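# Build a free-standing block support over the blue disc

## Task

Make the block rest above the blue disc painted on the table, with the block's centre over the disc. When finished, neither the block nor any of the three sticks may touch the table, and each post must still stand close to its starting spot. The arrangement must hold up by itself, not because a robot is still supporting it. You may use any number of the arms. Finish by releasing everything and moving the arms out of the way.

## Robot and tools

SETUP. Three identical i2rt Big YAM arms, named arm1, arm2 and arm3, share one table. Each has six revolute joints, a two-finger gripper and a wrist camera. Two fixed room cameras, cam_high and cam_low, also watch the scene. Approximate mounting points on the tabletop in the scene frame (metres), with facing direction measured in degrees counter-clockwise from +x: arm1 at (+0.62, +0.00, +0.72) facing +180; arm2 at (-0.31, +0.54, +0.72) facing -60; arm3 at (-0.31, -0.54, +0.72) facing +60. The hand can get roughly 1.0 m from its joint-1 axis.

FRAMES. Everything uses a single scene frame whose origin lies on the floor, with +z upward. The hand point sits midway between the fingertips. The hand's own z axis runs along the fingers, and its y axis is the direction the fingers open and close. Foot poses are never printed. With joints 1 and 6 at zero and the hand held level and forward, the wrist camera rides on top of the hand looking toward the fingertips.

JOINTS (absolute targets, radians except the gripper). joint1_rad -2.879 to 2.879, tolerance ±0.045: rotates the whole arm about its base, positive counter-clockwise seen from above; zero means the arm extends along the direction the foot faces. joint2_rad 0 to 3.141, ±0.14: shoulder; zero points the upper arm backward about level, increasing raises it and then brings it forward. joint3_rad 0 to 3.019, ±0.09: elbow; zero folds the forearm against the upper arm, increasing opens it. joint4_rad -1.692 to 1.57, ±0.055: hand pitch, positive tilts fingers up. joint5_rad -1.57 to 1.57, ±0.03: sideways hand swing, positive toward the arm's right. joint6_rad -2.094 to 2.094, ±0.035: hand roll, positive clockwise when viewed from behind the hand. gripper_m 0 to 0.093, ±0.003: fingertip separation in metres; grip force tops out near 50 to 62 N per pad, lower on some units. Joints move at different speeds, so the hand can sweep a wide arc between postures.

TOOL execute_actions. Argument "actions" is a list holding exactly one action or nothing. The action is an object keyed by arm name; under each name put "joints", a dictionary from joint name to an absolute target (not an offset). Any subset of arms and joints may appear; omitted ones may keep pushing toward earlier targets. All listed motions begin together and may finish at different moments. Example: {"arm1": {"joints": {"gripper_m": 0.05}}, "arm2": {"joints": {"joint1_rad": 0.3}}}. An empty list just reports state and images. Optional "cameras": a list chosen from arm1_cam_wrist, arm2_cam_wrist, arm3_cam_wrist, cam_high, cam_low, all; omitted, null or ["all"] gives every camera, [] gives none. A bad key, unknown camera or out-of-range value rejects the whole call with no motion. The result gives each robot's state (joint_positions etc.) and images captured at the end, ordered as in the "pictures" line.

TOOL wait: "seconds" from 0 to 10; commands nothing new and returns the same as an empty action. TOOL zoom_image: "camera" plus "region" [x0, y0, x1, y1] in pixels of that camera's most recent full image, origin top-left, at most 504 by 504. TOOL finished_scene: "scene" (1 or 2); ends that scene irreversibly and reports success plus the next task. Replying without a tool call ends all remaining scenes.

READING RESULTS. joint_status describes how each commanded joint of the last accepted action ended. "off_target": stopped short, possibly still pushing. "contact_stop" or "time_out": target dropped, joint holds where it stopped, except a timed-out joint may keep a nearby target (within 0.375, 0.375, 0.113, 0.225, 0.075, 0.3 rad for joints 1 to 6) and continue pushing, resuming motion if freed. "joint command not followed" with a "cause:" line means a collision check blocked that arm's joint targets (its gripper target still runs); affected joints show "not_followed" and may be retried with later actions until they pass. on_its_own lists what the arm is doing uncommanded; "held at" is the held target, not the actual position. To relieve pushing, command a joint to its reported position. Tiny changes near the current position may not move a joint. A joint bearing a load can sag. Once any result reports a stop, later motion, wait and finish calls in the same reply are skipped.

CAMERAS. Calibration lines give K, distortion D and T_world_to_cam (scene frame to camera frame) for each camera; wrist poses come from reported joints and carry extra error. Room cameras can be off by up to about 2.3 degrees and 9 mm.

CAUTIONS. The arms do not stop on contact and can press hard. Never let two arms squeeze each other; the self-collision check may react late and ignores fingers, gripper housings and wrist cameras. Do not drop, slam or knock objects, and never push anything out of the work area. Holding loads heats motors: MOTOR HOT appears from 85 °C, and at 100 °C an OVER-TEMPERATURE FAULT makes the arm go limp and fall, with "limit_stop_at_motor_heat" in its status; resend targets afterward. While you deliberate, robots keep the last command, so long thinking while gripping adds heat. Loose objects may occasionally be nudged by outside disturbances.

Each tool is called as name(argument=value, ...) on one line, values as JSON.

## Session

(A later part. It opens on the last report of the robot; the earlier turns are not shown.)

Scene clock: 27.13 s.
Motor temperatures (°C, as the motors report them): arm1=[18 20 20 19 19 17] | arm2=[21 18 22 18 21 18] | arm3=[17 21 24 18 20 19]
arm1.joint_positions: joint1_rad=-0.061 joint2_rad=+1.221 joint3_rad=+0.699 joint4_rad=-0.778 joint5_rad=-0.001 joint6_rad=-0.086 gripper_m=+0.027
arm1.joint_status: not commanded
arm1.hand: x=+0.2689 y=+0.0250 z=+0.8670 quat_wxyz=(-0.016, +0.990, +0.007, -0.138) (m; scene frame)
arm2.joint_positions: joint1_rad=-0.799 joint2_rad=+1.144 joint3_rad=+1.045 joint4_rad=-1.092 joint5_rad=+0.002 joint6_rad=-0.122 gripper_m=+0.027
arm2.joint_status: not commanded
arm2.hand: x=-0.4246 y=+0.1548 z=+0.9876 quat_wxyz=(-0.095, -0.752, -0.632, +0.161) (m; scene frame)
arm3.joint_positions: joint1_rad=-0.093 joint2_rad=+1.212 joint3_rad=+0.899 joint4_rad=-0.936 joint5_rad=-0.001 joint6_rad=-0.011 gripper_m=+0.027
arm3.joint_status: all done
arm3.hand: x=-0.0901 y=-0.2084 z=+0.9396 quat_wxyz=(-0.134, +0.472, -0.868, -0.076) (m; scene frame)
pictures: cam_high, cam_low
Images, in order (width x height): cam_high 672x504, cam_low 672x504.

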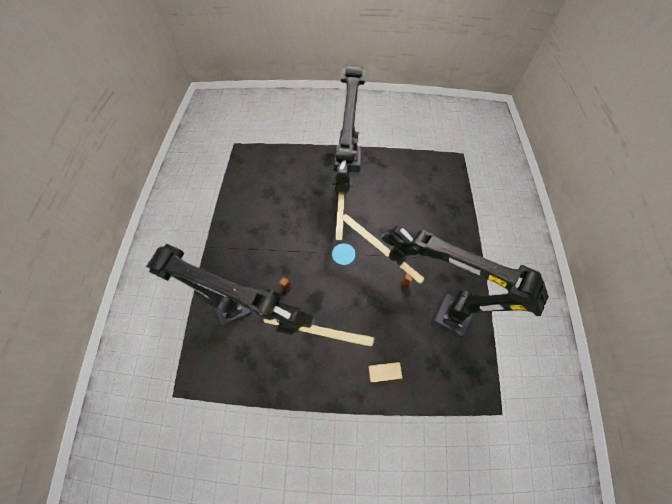

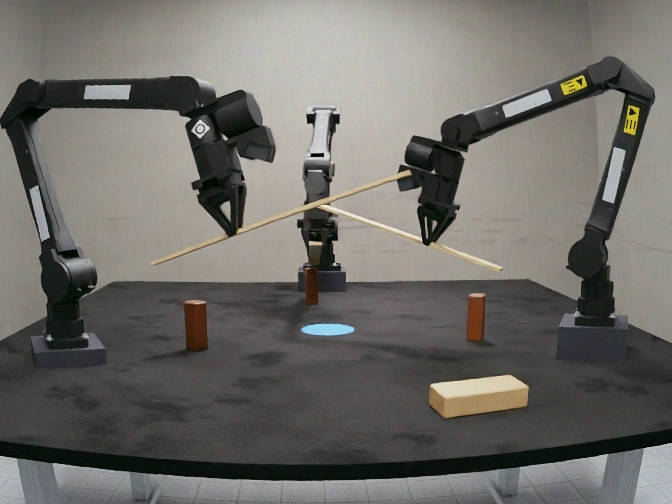

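execute_actions(actions=[{"arm3":{"joints":{"joint2_rad":1.375,"joint3_rad":0.90,"joint4_rad":-0.79}}}], cameras=["cam_low"])

execute_actions(actions=[{"arm2":{"joints":{"joint1_rad":-0.063}}}], cameras=[])

execute_actions(actions=[{"arm2":{"joints":{"joint2_rad":1.4,"joint3_rad":1.03,"joint4_rad":-0.9}}}])

Scene clock: 28.53 s.
Motor temperatures (°C, as the motors report them): arm1=[18 20 20 19 19 17] | arm2=[21 18 22 18 21 18] | arm3=[17 21 24 18 20 19]
arm1.joint_positions: joint1_rad=-0.061 joint2_rad=+1.221 joint3_rad=+0.699 joint4_rad=-0.778 joint5_rad=-0.001 joint6_rad=-0.086 gripper_m=+0.027
arm1.joint_status: not commanded
arm1.hand: x=+0.2689 y=+0.0250 z=+0.8670 quat_wxyz=(-0.016, +0.990, +0.007, -0.138) (m; scene frame)
arm2.joint_positions: joint1_rad=-0.799 joint2_rad=+1.144 joint3_rad=+1.045 joint4_rad=-1.092 joint5_rad=+0.002 joint6_rad=-0.122 gripper_m=+0.027
arm2.joint_status: not commanded
arm2.hand: x=-0.4246 y=+0.1548 z=+0.9876 quat_wxyz=(-0.095, -0.752, -0.632, +0.161) (m; scene frame)
arm3.joint_positions: joint1_rad=-0.093 joint2_rad=+1.395 joint3_rad=+0.889 joint4_rad=-0.812 joint5_rad=-0.001 joint6_rad=-0.011 gripper_m=+0.027
arm3.joint_status: all done
arm3.hand: x=-0.0776 y=-0.1884 z=+0.8735 quat_wxyz=(-0.104, +0.474, -0.872, -0.060) (m; scene frame)
pictures: cam_low
Images, in order (width x height): cam_low 672x504.

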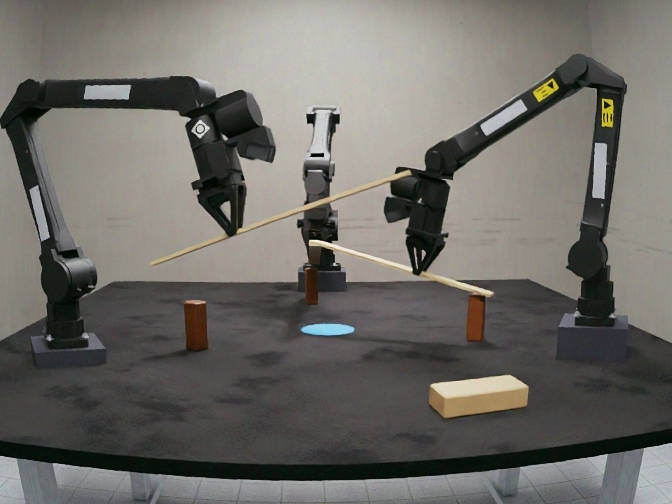

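Scene clock: 29.83 s.
Motor temperatures (°C, as the motors report them): arm1=[18 19 20 19 19 17] | arm2=[21 18 22 18 21 18] | arm3=[17 21 24 18 20 19]
arm1.joint_positions: joint1_rad=-0.061 joint2_rad=+1.221 joint3_rad=+0.699 joint4_rad=-0.778 joint5_rad=-0.001 joint6_rad=-0.086 gripper_m=+0.027
arm1.joint_status: not commanded
arm1.hand: x=+0.2689 y=+0.0250 z=+0.8670 quat_wxyz=(-0.016, +0.990, +0.007, -0.138) (m; scene frame)
arm2.joint_positions: joint1_rad=-0.063 joint2_rad=+1.144 joint3_rad=+1.045 joint4_rad=-1.092 joint5_rad=+0.000 joint6_rad=-0.124 gripper_m=+0.027
arm2.joint_status: all done
arm2.hand: x=-0.1382 y=+0.1746 z=+0.9839 quat_wxyz=(-0.145, -0.474, -0.861, +0.110) (m; scene frame)
arm3.joint_positions: joint1_rad=-0.093 joint2_rad=+1.395 joint3_rad=+0.889 joint4_rad=-0.812 joint5_rad=-0.001 joint6_rad=-0.011 gripper_m=+0.027
arm3.joint_status: not commanded
arm3.hand: x=-0.0776 y=-0.1884 z=+0.8735 quat_wxyz=(-0.104, +0.474, -0.872, -0.060) (m; scene frame)
pictures: none
No camera images: the call's "cameras" was empty. Leave "cameras" out to get every camera's image.

Scene clock: 30.97 s.
Motor temperatures (°C, as the motors report them): arm1=[18 19 20 19 19 17] | arm2=[21 18 22 18 21 18] | arm3=[17 21 24 18 20 19]
arm1.joint_positions: joint1_rad=-0.061 joint2_rad=+1.221 joint3_rad=+0.699 joint4_rad=-0.778 joint5_rad=-0.001 joint6_rad=-0.086 gripper_m=+0.027
arm1.joint_status: not commanded
arm1.hand: x=+0.2689 y=+0.0250 z=+0.8670 quat_wxyz=(-0.016, +0.990, +0.007, -0.138) (m; scene frame)
arm2.joint_positions: joint1_rad=-0.063 joint2_rad=+1.414 joint3_rad=+1.024 joint4_rad=-0.916 joint5_rad=+0.000 joint6_rad=-0.124 gripper_m=+0.027
arm2.joint_status: all done
arm2.hand: x=-0.1185 y=+0.1306 z=+0.8790 quat_wxyz=(-0.100, -0.479, -0.869, +0.077) (m; scene frame)
arm3.joint_positions: joint1_rad=-0.093 joint2_rad=+1.395 joint3_rad=+0.889 joint4_rad=-0.812 joint5_rad=-0.001 joint6_rad=-0.011 gripper_m=+0.027
arm3.joint_status: not commanded
arm3.hand: x=-0.0776 y=-0.1884 z=+0.8735 quat_wxyz=(-0.104, +0.474, -0.872, -0.060) (m; scene frame)
pictures: arm1_cam_wrist, arm2_cam_wrist, arm3_cam_wrist, cam_high, cam_low
camera_calibration (this result's frames):
arm1_cam_wrist: T_world_to_cam=[[-0.0225426, 0.999121, 0.0353508, -0.0492299], [0.928912, 0.00785946, 0.370218, -0.568193], [0.369614, 0.0411834, -0.928272, 0.822795], [0, 0, 0, 1]] pos_world=[0.222575, 0.0197668, 0.975874]
arm2_cam_wrist: T_world_to_cam=[[-0.847896, -0.529094, 0.0336336, -0.0649587], [-0.483388, 0.797588, 0.360817, -0.471748], [-0.217732, 0.289677, -0.93203, 0.881893], [0, 0, 0, 1]] pos_world=[-0.0910993, 0.0864265, 0.994351]
arm3_cam_wrist: T_world_to_cam=[[0.838766, -0.544479, -0.003922, -0.0320413], [-0.506255, -0.782493, 0.362507, -0.491885], [-0.200446, -0.302073, -0.931973, 0.862305], [0, 0, 0, 1]] pos_world=[-0.0492981, -0.141863, 0.981831]
Images, in order (width x height): arm1_cam_wrist 504x504, arm2_cam_wrist 504x504, arm3_cam_wrist 504x504, cam_high 672x504, cam_low 672x504.

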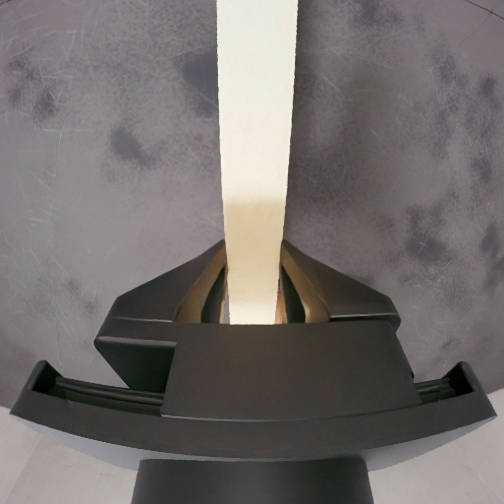

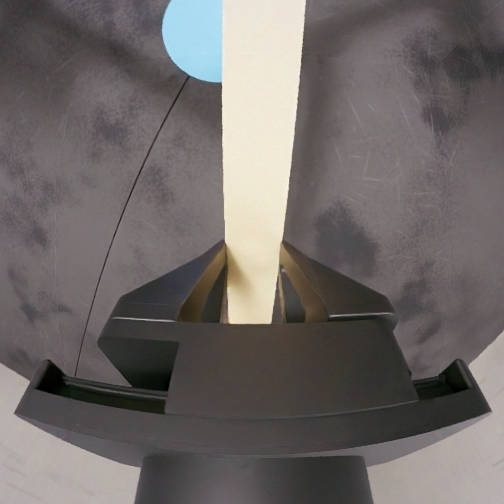

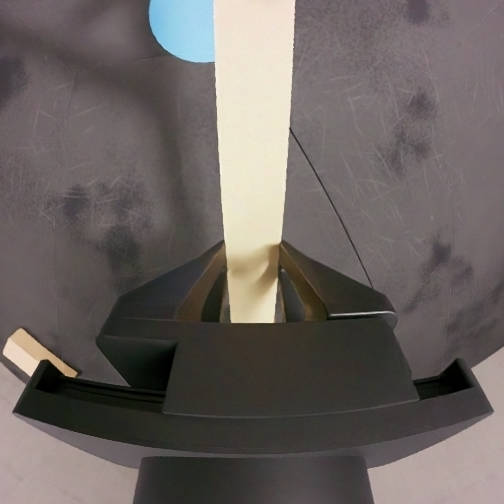

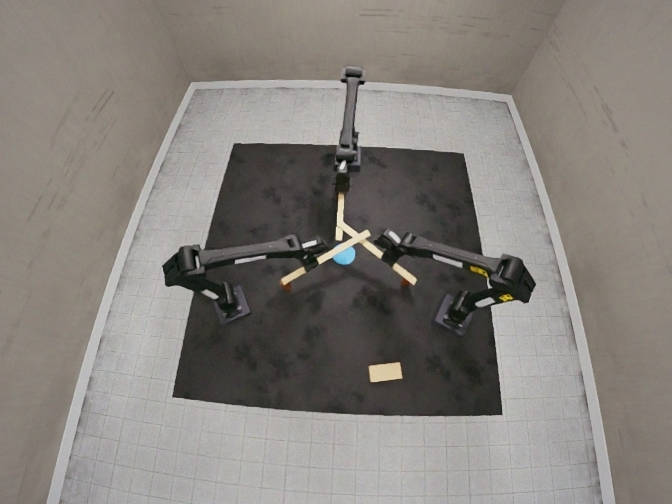

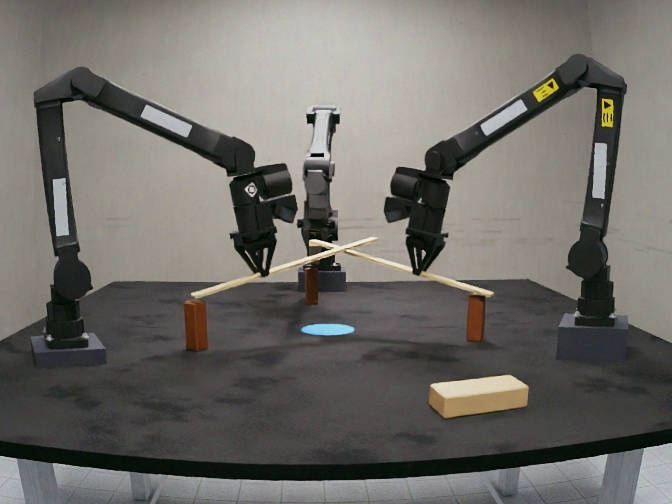

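zoom_image(camera="cam_high", region=[270,170,430,310])

Region (270, 170, 430, 310) of cam_high's 672x504 image, scaled by 3.150, with more detail than that image has; it fills the top 441 rows of this view, and the rest is white.

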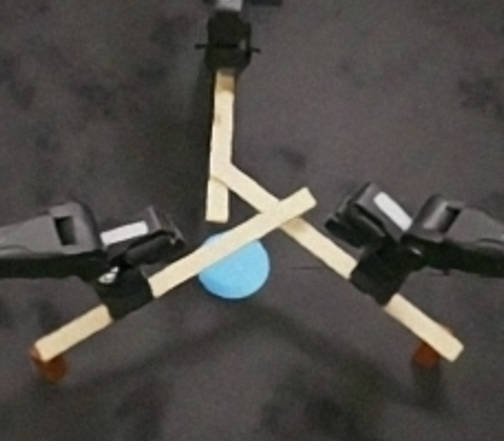

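execute_actions(actions=[{"arm1":{"joints":{"joint1_rad":-0.045,"joint2_rad":1.31,"joint3_rad":0.81}},"arm2":{"joints":{"joint2_rad":1.355,"joint3_rad":0.965}},"arm3":{"joints":{"joint2_rad":1.44,"joint3_rad":0.97}}}], cameras=["cam_low"])

execute_actions(actions=[{"arm1":{"joints":{"joint2_rad":1.40,"joint3_rad":0.90}}}], cameras=["cam_low","cam_high"])

zoom_image(camera="cam_high", region=[270,170,430,310])

zoom_image(camera="cam_low", region=[170,200,510,340])

Scene clock: 32.83 s.
Motor temperatures (°C, as the motors report them): arm1=[18 19 21 19 19 17] | arm2=[21 18 22 18 21 18] | arm3=[17 21 24 18 20 19]
arm1.joint_positions: joint1_rad=-0.058 joint2_rad=+1.310 joint3_rad=+0.745 joint4_rad=-0.778 joint5_rad=-0.001 joint6_rad=-0.086 gripper_m=+0.027
arm1.joint_status: all done
arm1.hand: x=+0.2535 y=+0.0250 z=+0.8549 quat_wxyz=(-0.014, +0.993, +0.009, -0.117) (m; scene frame)
arm2.joint_positions: joint1_rad=-0.063 joint2_rad=+1.363 joint3_rad=+0.968 joint4_rad=-0.912 joint5_rad=+0.000 joint6_rad=-0.124 gripper_m=+0.027
arm2.joint_status: all done
arm2.hand: x=-0.1273 y=+0.1493 z=+0.8776 quat_wxyz=(-0.100, -0.479, -0.869, +0.077) (m; scene frame)
arm3.joint_positions: joint1_rad=-0.093 joint2_rad=+1.440 joint3_rad=+0.912 joint4_rad=-0.812 joint5_rad=-0.001 joint6_rad=-0.011 gripper_m=+0.027
arm3.joint_status: all done
arm3.hand: x=-0.0734 y=-0.1820 z=+0.8642 quat_wxyz=(-0.094, +0.475, -0.873, -0.055) (m; scene frame)
pictures: cam_low
Images, in order (width x height): cam_low 672x504.

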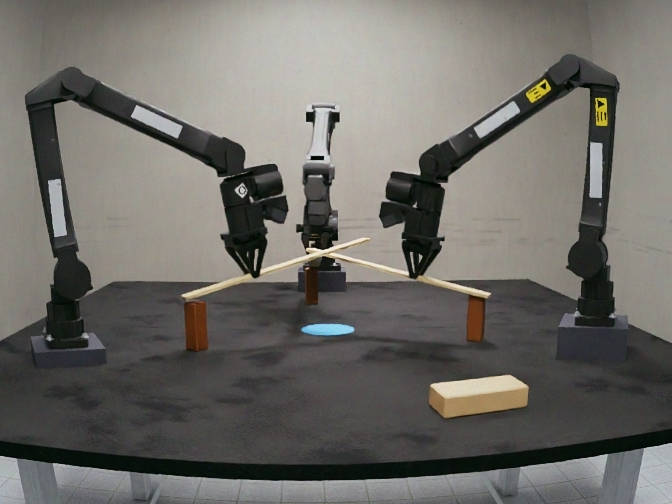

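Scene clock: 33.53 s.
Motor temperatures (°C, as the motors report them): arm1=[18 19 21 19 19 17] | arm2=[21 18 22 18 21 18] | arm3=[17 21 25 18 20 19]
arm1.joint_positions: joint1_rad=-0.057 joint2_rad=+1.398 joint3_rad=+0.837 joint4_rad=-0.782 joint5_rad=-0.001 joint6_rad=-0.088 gripper_m=+0.027
arm1.joint_status: all done
arm1.hand: x=+0.2191 y=+0.0272 z=+0.8575 quat_wxyz=(-0.014, +0.993, +0.010, -0.117) (m; scene frame)
arm2.joint_positions: joint1_rad=-0.063 joint2_rad=+1.363 joint3_rad=+0.968 joint4_rad=-0.912 joint5_rad=+0.000 joint6_rad=-0.124 gripper_m=+0.027
arm2.joint_status: not commanded
arm2.hand: x=-0.1273 y=+0.1493 z=+0.8776 quat_wxyz=(-0.100, -0.479, -0.869, +0.077) (m; scene frame)
arm3.joint_positions: joint1_rad=-0.093 joint2_rad=+1.440 joint3_rad=+0.912 joint4_rad=-0.812 joint5_rad=-0.001 joint6_rad=-0.011 gripper_m=+0.027
arm3.joint_status: not commanded
arm3.hand: x=-0.0734 y=-0.1820 z=+0.8642 quat_wxyz=(-0.094, +0.475, -0.873, -0.055) (m; scene frame)
pictures: cam_high, cam_low
Images, in order (width x height): cam_high 672x504, cam_low 672x504.

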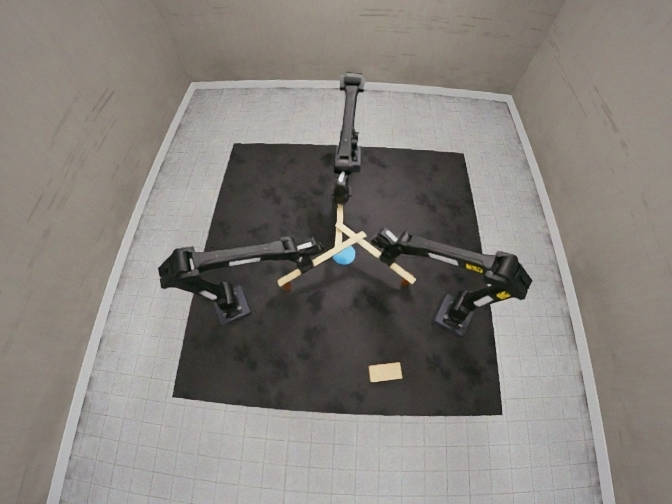

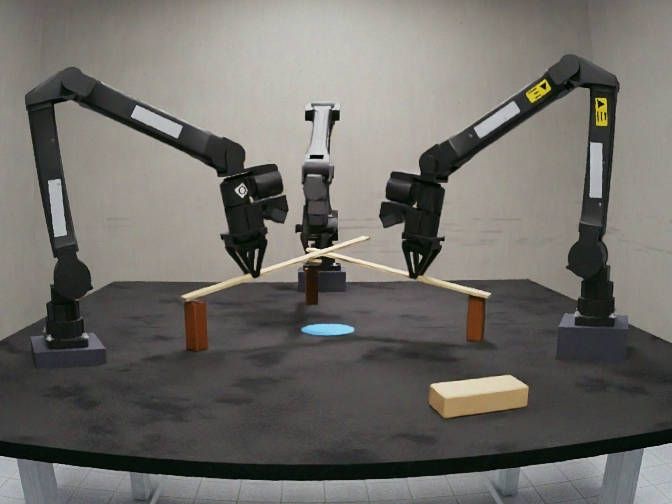

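Region (270, 170, 430, 310) of cam_high's 672x504 image, scaled by 3.150, with more detail than that image has; it fills the top 441 rows of this view, and the rest is white.

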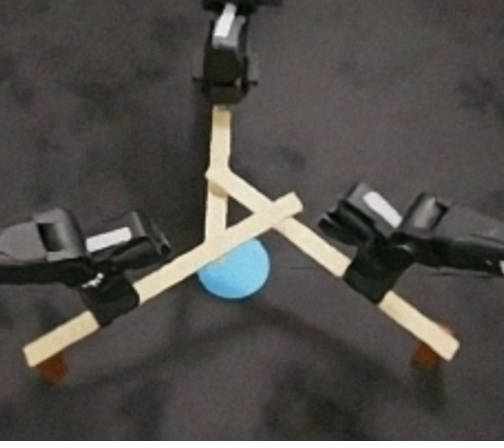

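Region (170, 200, 510, 340) of cam_low's 672x504 image, scaled by 1.482, with more detail than that image has; it fills the top 208 rows of this view, and the rest is white.

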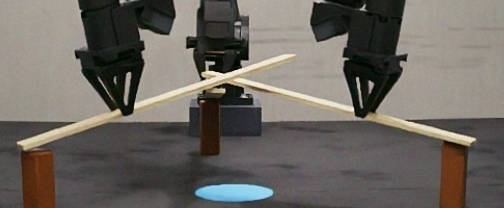

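execute_actions(actions=[{"arm1":{"joints":{"joint2_rad":1.24,"joint3_rad":0.74}}}], cameras=["cam_low","arm1_cam_wrist"])

zoom_image(camera="cam_low", region=[260,210,400,320])

Scene clock: 34.63 s.
Motor temperatures (°C, as the motors report them): arm1=[18 19 21 19 19 17] | arm2=[21 18 22 18 21 18] | arm3=[17 21 25 18 20 19]
arm1.joint_positions: joint1_rad=-0.057 joint2_rad=+1.255 joint3_rad=+0.739 joint4_rad=-0.785 joint5_rad=-0.001 joint6_rad=-0.090 gripper_m=+0.027
arm1.joint_status: all done
arm1.hand: x=+0.2550 y=+0.0245 z=+0.8711 quat_wxyz=(-0.016, +0.990, +0.011, -0.137) (m; scene frame)
arm2.joint_positions: joint1_rad=-0.063 joint2_rad=+1.363 joint3_rad=+0.968 joint4_rad=-0.912 joint5_rad=+0.000 joint6_rad=-0.124 gripper_m=+0.027
arm2.joint_status: not commanded
arm2.hand: x=-0.1273 y=+0.1493 z=+0.8776 quat_wxyz=(-0.100, -0.479, -0.869, +0.077) (m; scene frame)
arm3.joint_positions: joint1_rad=-0.093 joint2_rad=+1.440 joint3_rad=+0.915 joint4_rad=-0.812 joint5_rad=-0.001 joint6_rad=-0.011 gripper_m=+0.027
arm3.joint_status: not commanded
arm3.hand: x=-0.0726 y=-0.1809 z=+0.8654 quat_wxyz=(-0.095, +0.475, -0.873, -0.056) (m; scene frame)
pictures: arm1_cam_wrist, cam_low
camera_calibration (this result's frames):
arm1_cam_wrist: T_world_to_cam=[[-0.0304232, 0.998876, 0.0363427, -0.0479664], [0.928481, 0.0147776, 0.371087, -0.557581], [0.370133, 0.0450332, -0.927887, 0.831194], [0, 0, 0, 1]] pos_world=[0.208591, 0.0187209, 0.979908]
Images, in order (width x height): arm1_cam_wrist 504x504, cam_low 672x504.

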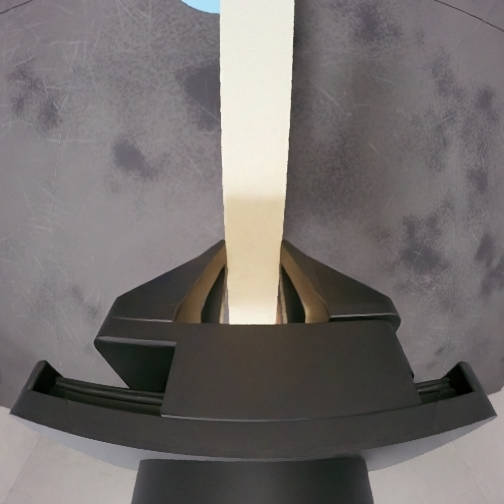

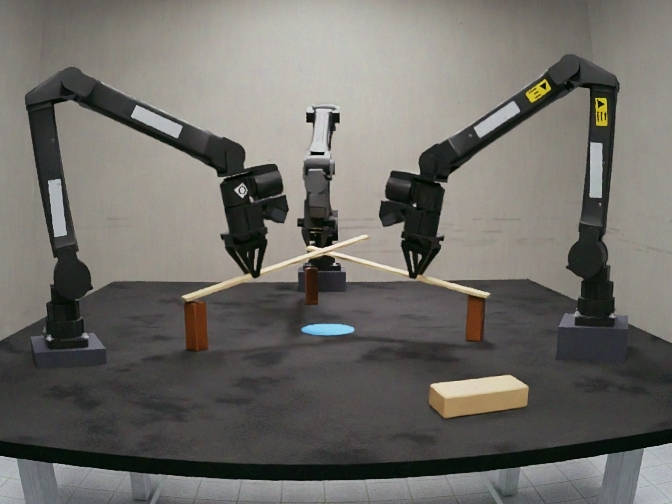

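Region (260, 210, 400, 320) of cam_low's 672x504 image, scaled by 3.600, with more detail than that image has; it fills the top 396 rows of this view, and the rest is white.

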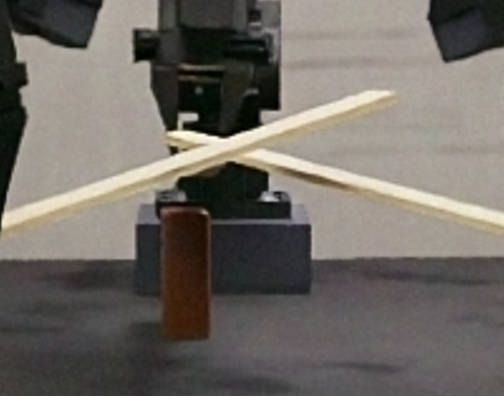

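execute_actions(actions=[{"arm3":{"joints":{"joint4_rad":-0.68,"joint2_rad":1.40}}}], cameras=[])

execute_actions(actions=[{"arm1":{"joints":{"joint4_rad":-0.69}}}])

zoom_image(camera="cam_low", region=[260,210,400,320])

zoom_image(camera="cam_high", region=[270,170,430,310])

Scene clock: 35.93 s.
Motor temperatures (°C, as the motors report them): arm1=[18 19 21 19 19 17] | arm2=[21 18 22 18 21 18] | arm3=[17 21 25 18 20 19]
arm1.joint_positions: joint1_rad=-0.057 joint2_rad=+1.255 joint3_rad=+0.739 joint4_rad=-0.785 joint5_rad=-0.001 joint6_rad=-0.090 gripper_m=+0.027
arm1.joint_status: not commanded
arm1.hand: x=+0.2550 y=+0.0245 z=+0.8711 quat_wxyz=(-0.016, +0.990, +0.011, -0.137) (m; scene frame)
arm2.joint_positions: joint1_rad=-0.063 joint2_rad=+1.363 joint3_rad=+0.968 joint4_rad=-0.912 joint5_rad=+0.000 joint6_rad=-0.124 gripper_m=+0.027
arm2.joint_status: not commanded
arm2.hand: x=-0.1273 y=+0.1493 z=+0.8776 quat_wxyz=(-0.100, -0.479, -0.869, +0.077) (m; scene frame)
arm3.joint_positions: joint1_rad=-0.093 joint2_rad=+1.416 joint3_rad=+0.915 joint4_rad=-0.708 joint5_rad=-0.001 joint6_rad=-0.011 gripper_m=+0.027
arm3.joint_status: all done
arm3.hand: x=-0.0583 y=-0.1596 z=+0.8828 quat_wxyz=(-0.152, +0.470, -0.865, -0.086) (m; scene frame)
pictures: none
No camera images: the call's "cameras" was empty. Leave "cameras" out to get every camera's image.

Scene clock: 36.70 s.
Motor temperatures (°C, as the motors report them): arm1=[18 19 21 19 19 17] | arm2=[21 18 22 18 21 18] | arm3=[17 21 25 18 20 19]
arm1.joint_positions: joint1_rad=-0.057 joint2_rad=+1.255 joint3_rad=+0.738 joint4_rad=-0.723 joint5_rad=-0.001 joint6_rad=-0.090 gripper_m=+0.027
arm1.joint_status: all done
arm1.hand: x=+0.2410 y=+0.0252 z=+0.8751 quat_wxyz=(-0.019, +0.986, +0.012, -0.167) (m; scene frame)
arm2.joint_positions: joint1_rad=-0.063 joint2_rad=+1.362 joint3_rad=+0.968 joint4_rad=-0.912 joint5_rad=+0.001 joint6_rad=-0.124 gripper_m=+0.027
arm2.joint_status: not commanded
arm2.hand: x=-0.1275 y=+0.1492 z=+0.8777 quat_wxyz=(-0.099, -0.479, -0.869, +0.078) (m; scene frame)
arm3.joint_positions: joint1_rad=-0.093 joint2_rad=+1.416 joint3_rad=+0.915 joint4_rad=-0.708 joint5_rad=-0.001 joint6_rad=-0.011 gripper_m=+0.027
arm3.joint_status: not commanded
arm3.hand: x=-0.0583 y=-0.1596 z=+0.8828 quat_wxyz=(-0.152, +0.470, -0.865, -0.086) (m; scene frame)
pictures: arm1_cam_wrist, arm2_cam_wrist, arm3_cam_wrist, cam_high, cam_low
camera_calibration (this result's frames):
arm1_cam_wrist: T_world_to_cam=[[-0.0298307, 0.998649, 0.0425483, -0.0548685], [0.949188, 0.01496, 0.314354, -0.501507], [0.313293, 0.0497638, -0.948352, 0.871508], [0, 0, 0, 1]] pos_world=[0.201351, 0.0189274, 0.986481]
arm2_cam_wrist: T_world_to_cam=[[-0.848014, -0.528835, 0.0347334, -0.0636959], [-0.482798, 0.797897, 0.360924, -0.490448], [-0.218583, 0.289299, -0.931948, 0.873213], [0, 0, 0, 1]] pos_world=[-0.099933, 0.105022, 0.993016]
arm3_cam_wrist: T_world_to_cam=[[0.838442, -0.544983, -0.00288506, -0.0334415], [-0.52578, -0.810269, 0.258882, -0.377026], [-0.143424, -0.215541, -0.965905, 0.930571], [0, 0, 0, 1]] pos_world=[-0.0367278, -0.123142, 0.996351]
Images, in order (width x height): arm1_cam_wrist 504x504, arm2_cam_wrist 504x504, arm3_cam_wrist 504x504, cam_high 672x504, cam_low 672x504.

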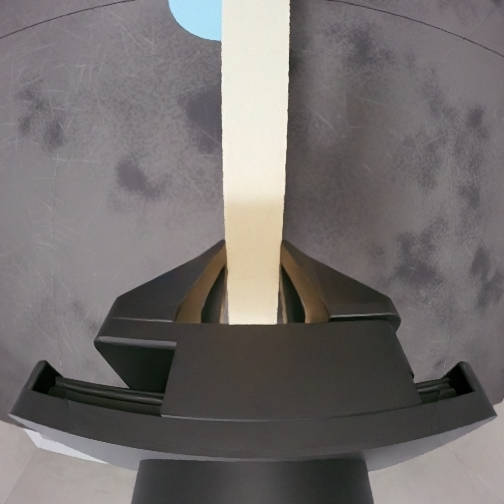

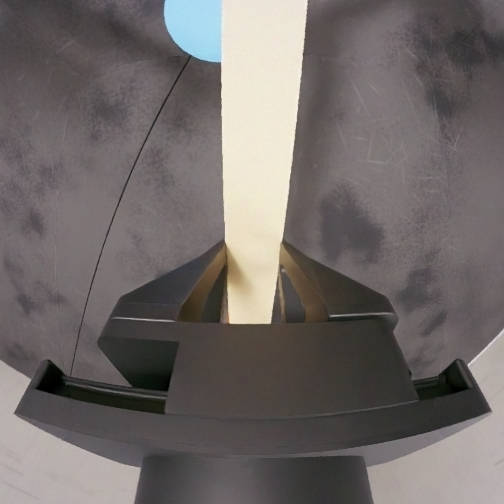

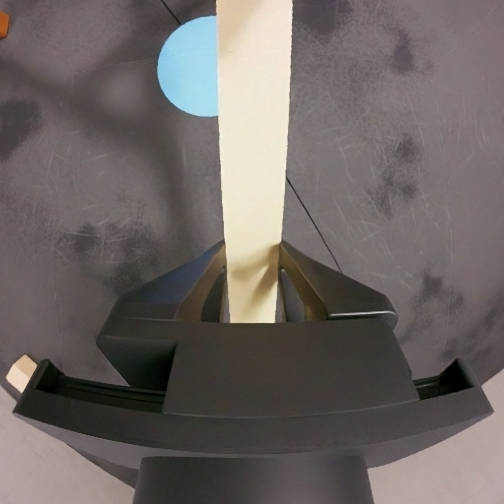

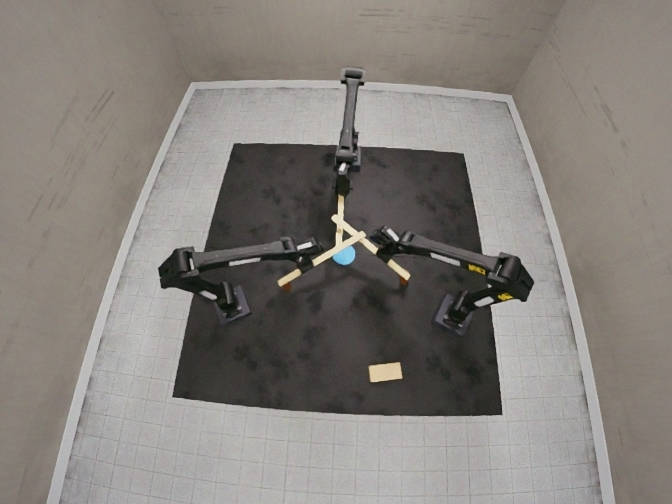

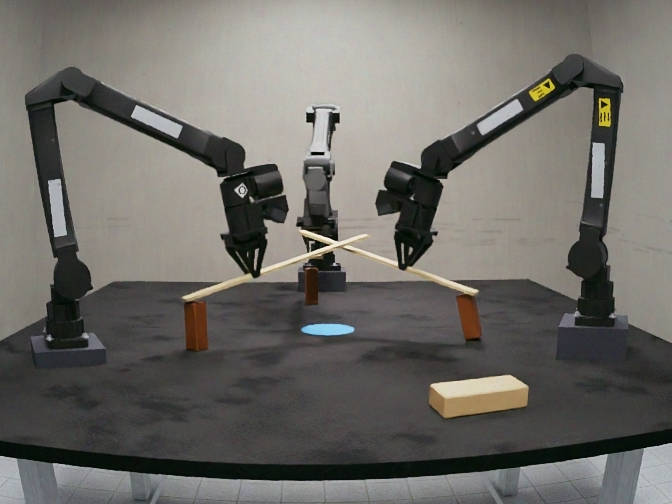

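Region (260, 210, 400, 320) of cam_low's 672x504 image, scaled by 3.600, with more detail than that image has; it fills the top 396 rows of this view, and the rest is white.

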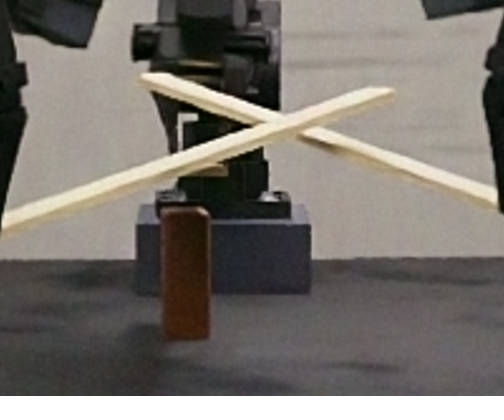

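Region (270, 170, 430, 310) of cam_high's 672x504 image, scaled by 3.150, with more detail than that image has; it fills the top 441 rows of this view, and the rest is white.

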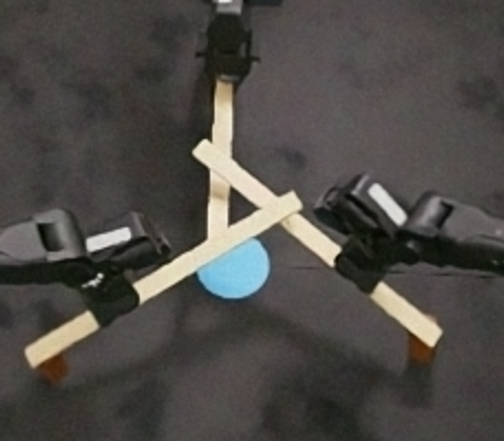

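execute_actions(actions=[{"arm3":{"joints":{"joint4_rad":-0.79,"joint2_rad":1.37}},"arm1":{"joints":{"joint2_rad":1.12,"joint3_rad":0.6,"joint4_rad":-0.76}}}], cameras=["cam_low","cam_high"])

zoom_image(camera="cam_low", region=[260,210,400,320])

zoom_image(camera="cam_high", region=[270,170,430,310])

Scene clock: 38.13 s.
Motor temperatures (°C, as the motors report them): arm1=[18 19 21 19 19 17] | arm2=[21 18 22 18 21 18] | arm3=[17 21 26 18 20 19]
arm1.joint_positions: joint1_rad=-0.057 joint2_rad=+1.130 joint3_rad=+0.601 joint4_rad=-0.751 joint5_rad=-0.001 joint6_rad=-0.090 gripper_m=+0.027
arm1.joint_status: all done
arm1.hand: x=+0.2993 y=+0.0214 z=+0.8583 quat_wxyz=(-0.017, +0.989, +0.012, -0.148) (m; scene frame)
arm2.joint_positions: joint1_rad=-0.063 joint2_rad=+1.362 joint3_rad=+0.968 joint4_rad=-0.912 joint5_rad=+0.001 joint6_rad=-0.124 gripper_m=+0.027
arm2.joint_status: not commanded
arm2.hand: x=-0.1275 y=+0.1492 z=+0.8777 quat_wxyz=(-0.099, -0.479, -0.869, +0.078) (m; scene frame)
arm3.joint_positions: joint1_rad=-0.093 joint2_rad=+1.391 joint3_rad=+0.915 joint4_rad=-0.777 joint5_rad=-0.001 joint6_rad=-0.011 gripper_m=+0.027
arm3.joint_status: all done
arm3.hand: x=-0.0666 y=-0.1721 z=+0.8880 quat_wxyz=(-0.133, +0.472, -0.868, -0.076) (m; scene frame)
pictures: cam_high, cam_low
Images, in order (width x height): cam_high 672x504, cam_low 672x504.

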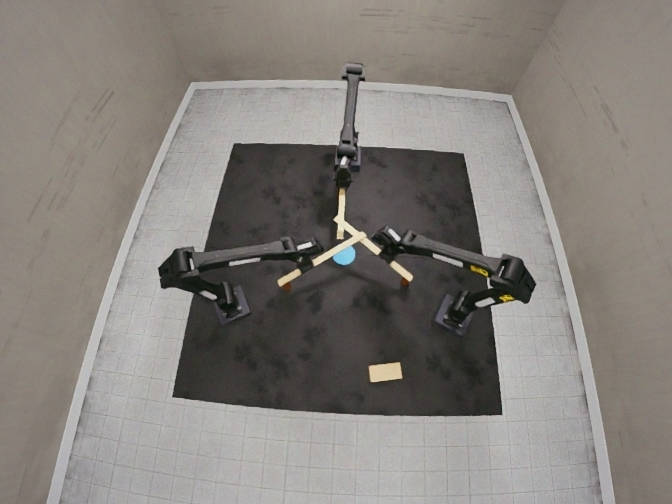

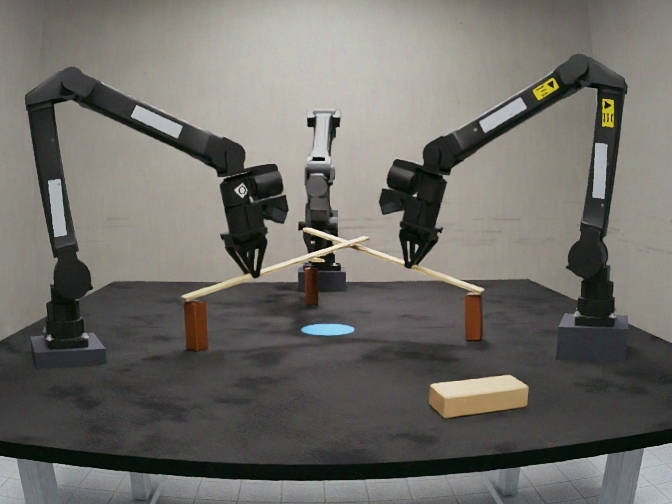

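Region (260, 210, 400, 320) of cam_low's 672x504 image, scaled by 3.600, with more detail than that image has; it fills the top 396 rows of this view, and the rest is white.

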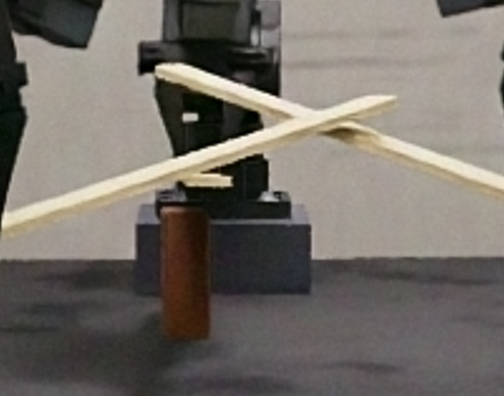

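Region (270, 170, 430, 310) of cam_high's 672x504 image, scaled by 3.150, with more detail than that image has; it fills the top 441 rows of this view, and the rest is white.

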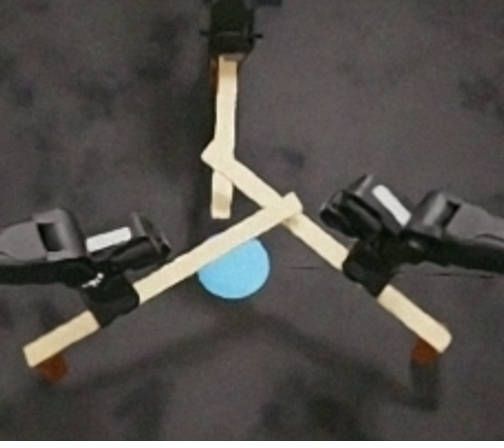

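execute_actions(actions=[{"arm1":{"joints":{"joint2_rad":1.045}}}], cameras=["cam_low"])

zoom_image(camera="cam_low", region=[260,210,400,320])

Scene clock: 39.23 s.
Motor temperatures (°C, as the motors report them): arm1=[18 19 21 19 19 17] | arm2=[21 18 22 18 21 18] | arm3=[17 21 26 18 20 19]
arm1.joint_positions: joint1_rad=-0.057 joint2_rad=+1.054 joint3_rad=+0.601 joint4_rad=-0.751 joint5_rad=-0.001 joint6_rad=-0.090 gripper_m=+0.027
arm1.joint_status: all done
arm1.hand: x=+0.2960 y=+0.0214 z=+0.8814 quat_wxyz=(-0.020, +0.982, +0.012, -0.185) (m; scene frame)
arm2.joint_positions: joint1_rad=-0.063 joint2_rad=+1.362 joint3_rad=+0.968 joint4_rad=-0.912 joint5_rad=+0.001 joint6_rad=-0.124 gripper_m=+0.027
arm2.joint_status: not commanded
arm2.hand: x=-0.1275 y=+0.1492 z=+0.8777 quat_wxyz=(-0.099, -0.479, -0.869, +0.078) (m; scene frame)
arm3.joint_positions: joint1_rad=-0.093 joint2_rad=+1.391 joint3_rad=+0.915 joint4_rad=-0.777 joint5_rad=-0.001 joint6_rad=-0.011 gripper_m=+0.027
arm3.joint_status: not commanded
arm3.hand: x=-0.0666 y=-0.1721 z=+0.8880 quat_wxyz=(-0.133, +0.472, -0.868, -0.076) (m; scene frame)
pictures: cam_low
Images, in order (width x height): cam_low 672x504.

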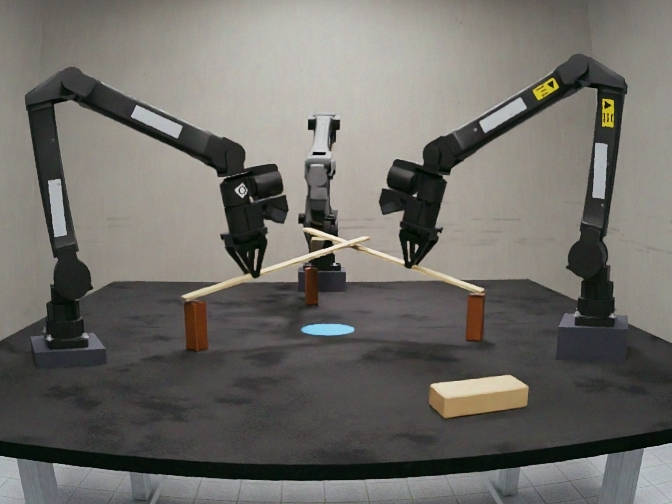

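Region (260, 210, 400, 320) of cam_low's 672x504 image, scaled by 3.600, with more detail than that image has; it fills the top 396 rows of this view, and the rest is white.

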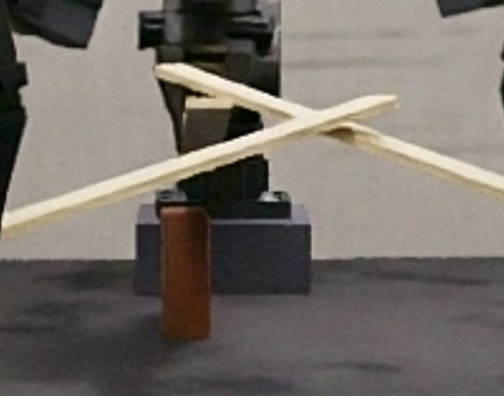

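execute_actions(actions=[{"arm1":{"joints":{"joint2_rad":1.19,"joint3_rad":0.765}}}], cameras=[])

execute_actions(actions=[{"arm1":{"joints":{"joint2_rad":1.33,"joint3_rad":0.885,"joint4_rad":-0.69}}}], cameras=["cam_low","cam_high"])

zoom_image(camera="cam_low", region=[260,210,400,320])

zoom_image(camera="cam_high", region=[270,170,430,310])

Scene clock: 40.70 s.
Motor temperatures (°C, as the motors report them): arm1=[18 19 21 19 19 17] | arm2=[21 18 22 18 21 18] | arm3=[17 21 26 18 20 19]
arm1.joint_positions: joint1_rad=-0.057 joint2_rad=+1.193 joint3_rad=+0.705 joint4_rad=-0.751 joint5_rad=-0.001 joint6_rad=-0.090 gripper_m=+0.027
arm1.joint_status: all done
arm1.hand: x=+0.2588 y=+0.0239 z=+0.8812 quat_wxyz=(-0.019, +0.985, +0.012, -0.168) (m; scene frame)
arm2.joint_positions: joint1_rad=-0.063 joint2_rad=+1.362 joint3_rad=+0.968 joint4_rad=-0.912 joint5_rad=+0.001 joint6_rad=-0.124 gripper_m=+0.027
arm2.joint_status: not commanded
arm2.hand: x=-0.1275 y=+0.1492 z=+0.8777 quat_wxyz=(-0.099, -0.479, -0.869, +0.078) (m; scene frame)
arm3.joint_positions: joint1_rad=-0.093 joint2_rad=+1.391 joint3_rad=+0.915 joint4_rad=-0.777 joint5_rad=-0.001 joint6_rad=-0.011 gripper_m=+0.027
arm3.joint_status: not commanded
arm3.hand: x=-0.0666 y=-0.1721 z=+0.8880 quat_wxyz=(-0.133, +0.472, -0.868, -0.076) (m; scene frame)
pictures: none
No camera images: the call's "cameras" was empty. Leave "cameras" out to get every camera's image.

Scene clock: 41.57 s.
Motor temperatures (°C, as the motors report them): arm1=[18 19 21 19 19 17] | arm2=[21 18 22 18 21 18] | arm3=[17 21 26 18 20 19]
arm1.joint_positions: joint1_rad=-0.057 joint2_rad=+1.327 joint3_rad=+0.829 joint4_rad=-0.707 joint5_rad=-0.001 joint6_rad=-0.090 gripper_m=+0.027
arm1.joint_status: all done
arm1.hand: x=+0.2020 y=+0.0278 z=+0.8878 quat_wxyz=(-0.020, +0.982, +0.012, -0.185) (m; scene frame)
arm2.joint_positions: joint1_rad=-0.063 joint2_rad=+1.362 joint3_rad=+0.968 joint4_rad=-0.912 joint5_rad=+0.001 joint6_rad=-0.124 gripper_m=+0.027
arm2.joint_status: not commanded
arm2.hand: x=-0.1275 y=+0.1492 z=+0.8777 quat_wxyz=(-0.099, -0.479, -0.869, +0.078) (m; scene frame)
arm3.joint_positions: joint1_rad=-0.093 joint2_rad=+1.391 joint3_rad=+0.915 joint4_rad=-0.777 joint5_rad=-0.001 joint6_rad=-0.011 gripper_m=+0.027
arm3.joint_status: not commanded
arm3.hand: x=-0.0666 y=-0.1721 z=+0.8880 quat_wxyz=(-0.133, +0.472, -0.868, -0.076) (m; scene frame)
pictures: cam_high, cam_low
Images, in order (width x height): cam_high 672x504, cam_low 672x504.

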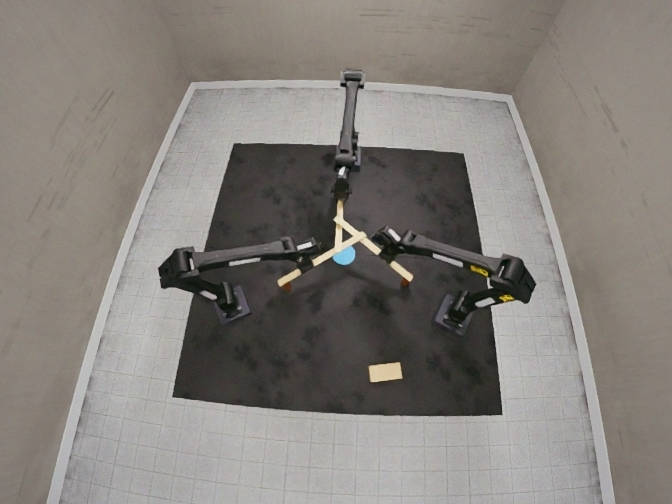

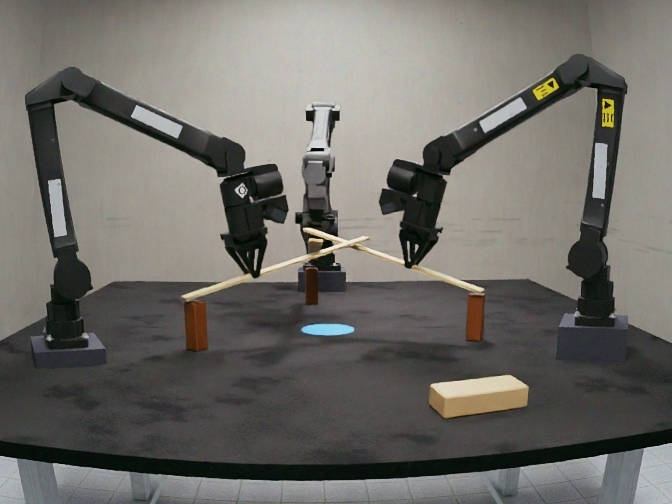

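Region (260, 210, 400, 320) of cam_low's 672x504 image, scaled by 3.600, with more detail than that image has; it fills the top 396 rows of this view, and the rest is white.

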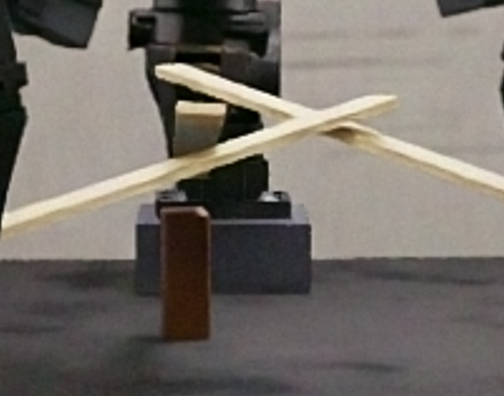

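Region (270, 170, 430, 310) of cam_high's 672x504 image, scaled by 3.150, with more detail than that image has; it fills the top 441 rows of this view, and the rest is white.

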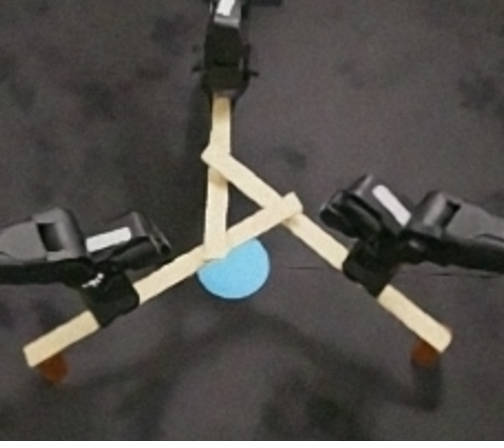

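execute_actions(actions=[{"arm1":{"joints":{"joint3_rad":0.97,"joint4_rad":-0.785,"joint6_rad":-0.15,"joint2_rad":1.37}},"arm2":{"joints":{"joint3_rad":1.095,"joint4_rad":-1.025,"joint6_rad":-0.18,"joint2_rad":1.39}},"arm3":{"joints":{"joint3_rad":1.065,"joint4_rad":-0.935,"joint6_rad":-0.07,"joint2_rad":1.44}}}], cameras=["cam_low"])

execute_actions(actions=[{"arm1":{"joints":{"joint2_rad":1.475}},"arm2":{"joints":{"joint2_rad":1.465}},"arm3":{"joints":{"joint2_rad":1.53}}}], cameras=["cam_low","cam_high"])

zoom_image(camera="cam_low", region=[170,200,510,340])

zoom_image(camera="cam_high", region=[270,170,430,310])

Scene clock: 43.73 s.
Motor temperatures (°C, as the motors report them): arm1=[18 19 22 19 19 17] | arm2=[21 18 22 18 21 18] | arm3=[17 21 27 18 20 19]
arm1.joint_positions: joint1_rad=-0.057 joint2_rad=+1.364 joint3_rad=+0.905 joint4_rad=-0.772 joint5_rad=-0.001 joint6_rad=-0.134 gripper_m=+0.027
arm1.joint_status: all done
arm1.hand: x=+0.1870 y=+0.0287 z=+0.8993 quat_wxyz=(-0.023, +0.984, +0.033, -0.171) (m; scene frame)
arm2.joint_positions: joint1_rad=-0.063 joint2_rad=+1.383 joint3_rad=+1.048 joint4_rad=-1.016 joint5_rad=+0.001 joint6_rad=-0.171 gripper_m=+0.027
arm2.joint_status: all done
arm2.hand: x=-0.1251 y=+0.1445 z=+0.8959 quat_wxyz=(-0.079, -0.459, -0.882, +0.066) (m; scene frame)
arm3.joint_positions: joint1_rad=-0.093 joint2_rad=+1.442 joint3_rad=+1.006 joint4_rad=-0.919 joint5_rad=-0.001 joint6_rad=-0.055 gripper_m=+0.027
arm3.joint_status: all done
arm3.hand: x=-0.0654 y=-0.1705 z=+0.8943 quat_wxyz=(-0.089, +0.494, -0.864, -0.050) (m; scene frame)
pictures: cam_low
Images, in order (width x height): cam_low 672x504.

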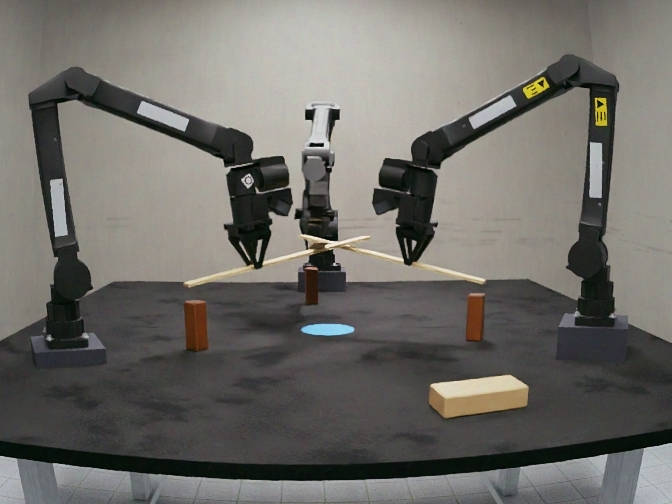

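Scene clock: 44.60 s.
Motor temperatures (°C, as the motors report them): arm1=[18 19 22 19 19 17] | arm2=[21 18 22 18 21 18] | arm3=[17 21 27 18 20 19]
arm1.joint_positions: joint1_rad=-0.057 joint2_rad=+1.475 joint3_rad=+0.911 joint4_rad=-0.772 joint5_rad=+0.001 joint6_rad=-0.134 gripper_m=+0.027
arm1.joint_status: all done
arm1.hand: x=+0.1884 y=+0.0294 z=+0.8563 quat_wxyz=(-0.018, +0.992, +0.033, -0.120) (m; scene frame)
arm2.joint_positions: joint1_rad=-0.063 joint2_rad=+1.472 joint3_rad=+1.048 joint4_rad=-1.017 joint5_rad=+0.002 joint6_rad=-0.170 gripper_m=+0.027
arm2.joint_status: all done
arm2.hand: x=-0.1258 y=+0.1448 z=+0.8596 quat_wxyz=(-0.044, -0.462, -0.885, +0.040) (m; scene frame)
arm3.joint_positions: joint1_rad=-0.093 joint2_rad=+1.537 joint3_rad=+1.015 joint4_rad=-0.920 joint5_rad=+0.000 joint6_rad=-0.056 gripper_m=+0.027
arm3.joint_status: all done
arm3.hand: x=-0.0656 y=-0.1703 z=+0.8584 quat_wxyz=(-0.050, +0.496, -0.866, -0.030) (m; scene frame)
pictures: cam_high, cam_low
Images, in order (width x height): cam_high 672x504, cam_low 672x504.

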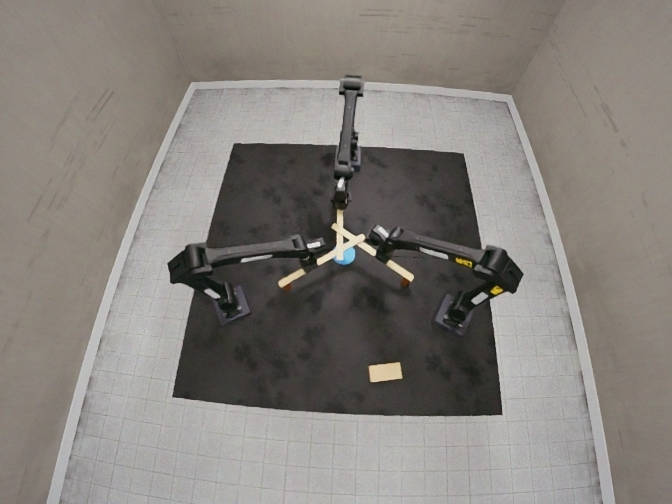

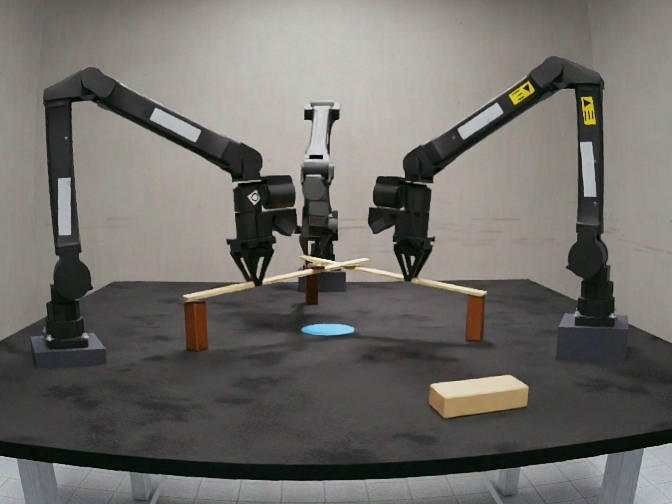

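Region (170, 200, 510, 340) of cam_low's 672x504 image, scaled by 1.482, with more detail than that image has; it fills the top 208 rows of this view, and the rest is white.

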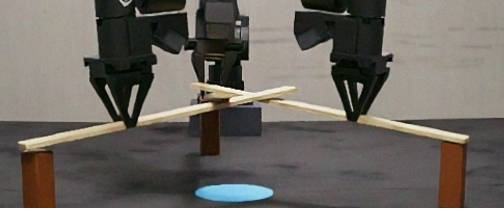

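Region (270, 170, 430, 310) of cam_high's 672x504 image, scaled by 3.150, with more detail than that image has; it fills the top 441 rows of this view, and the rest is white.

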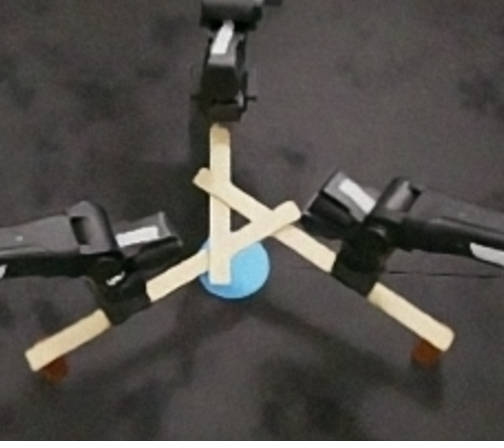

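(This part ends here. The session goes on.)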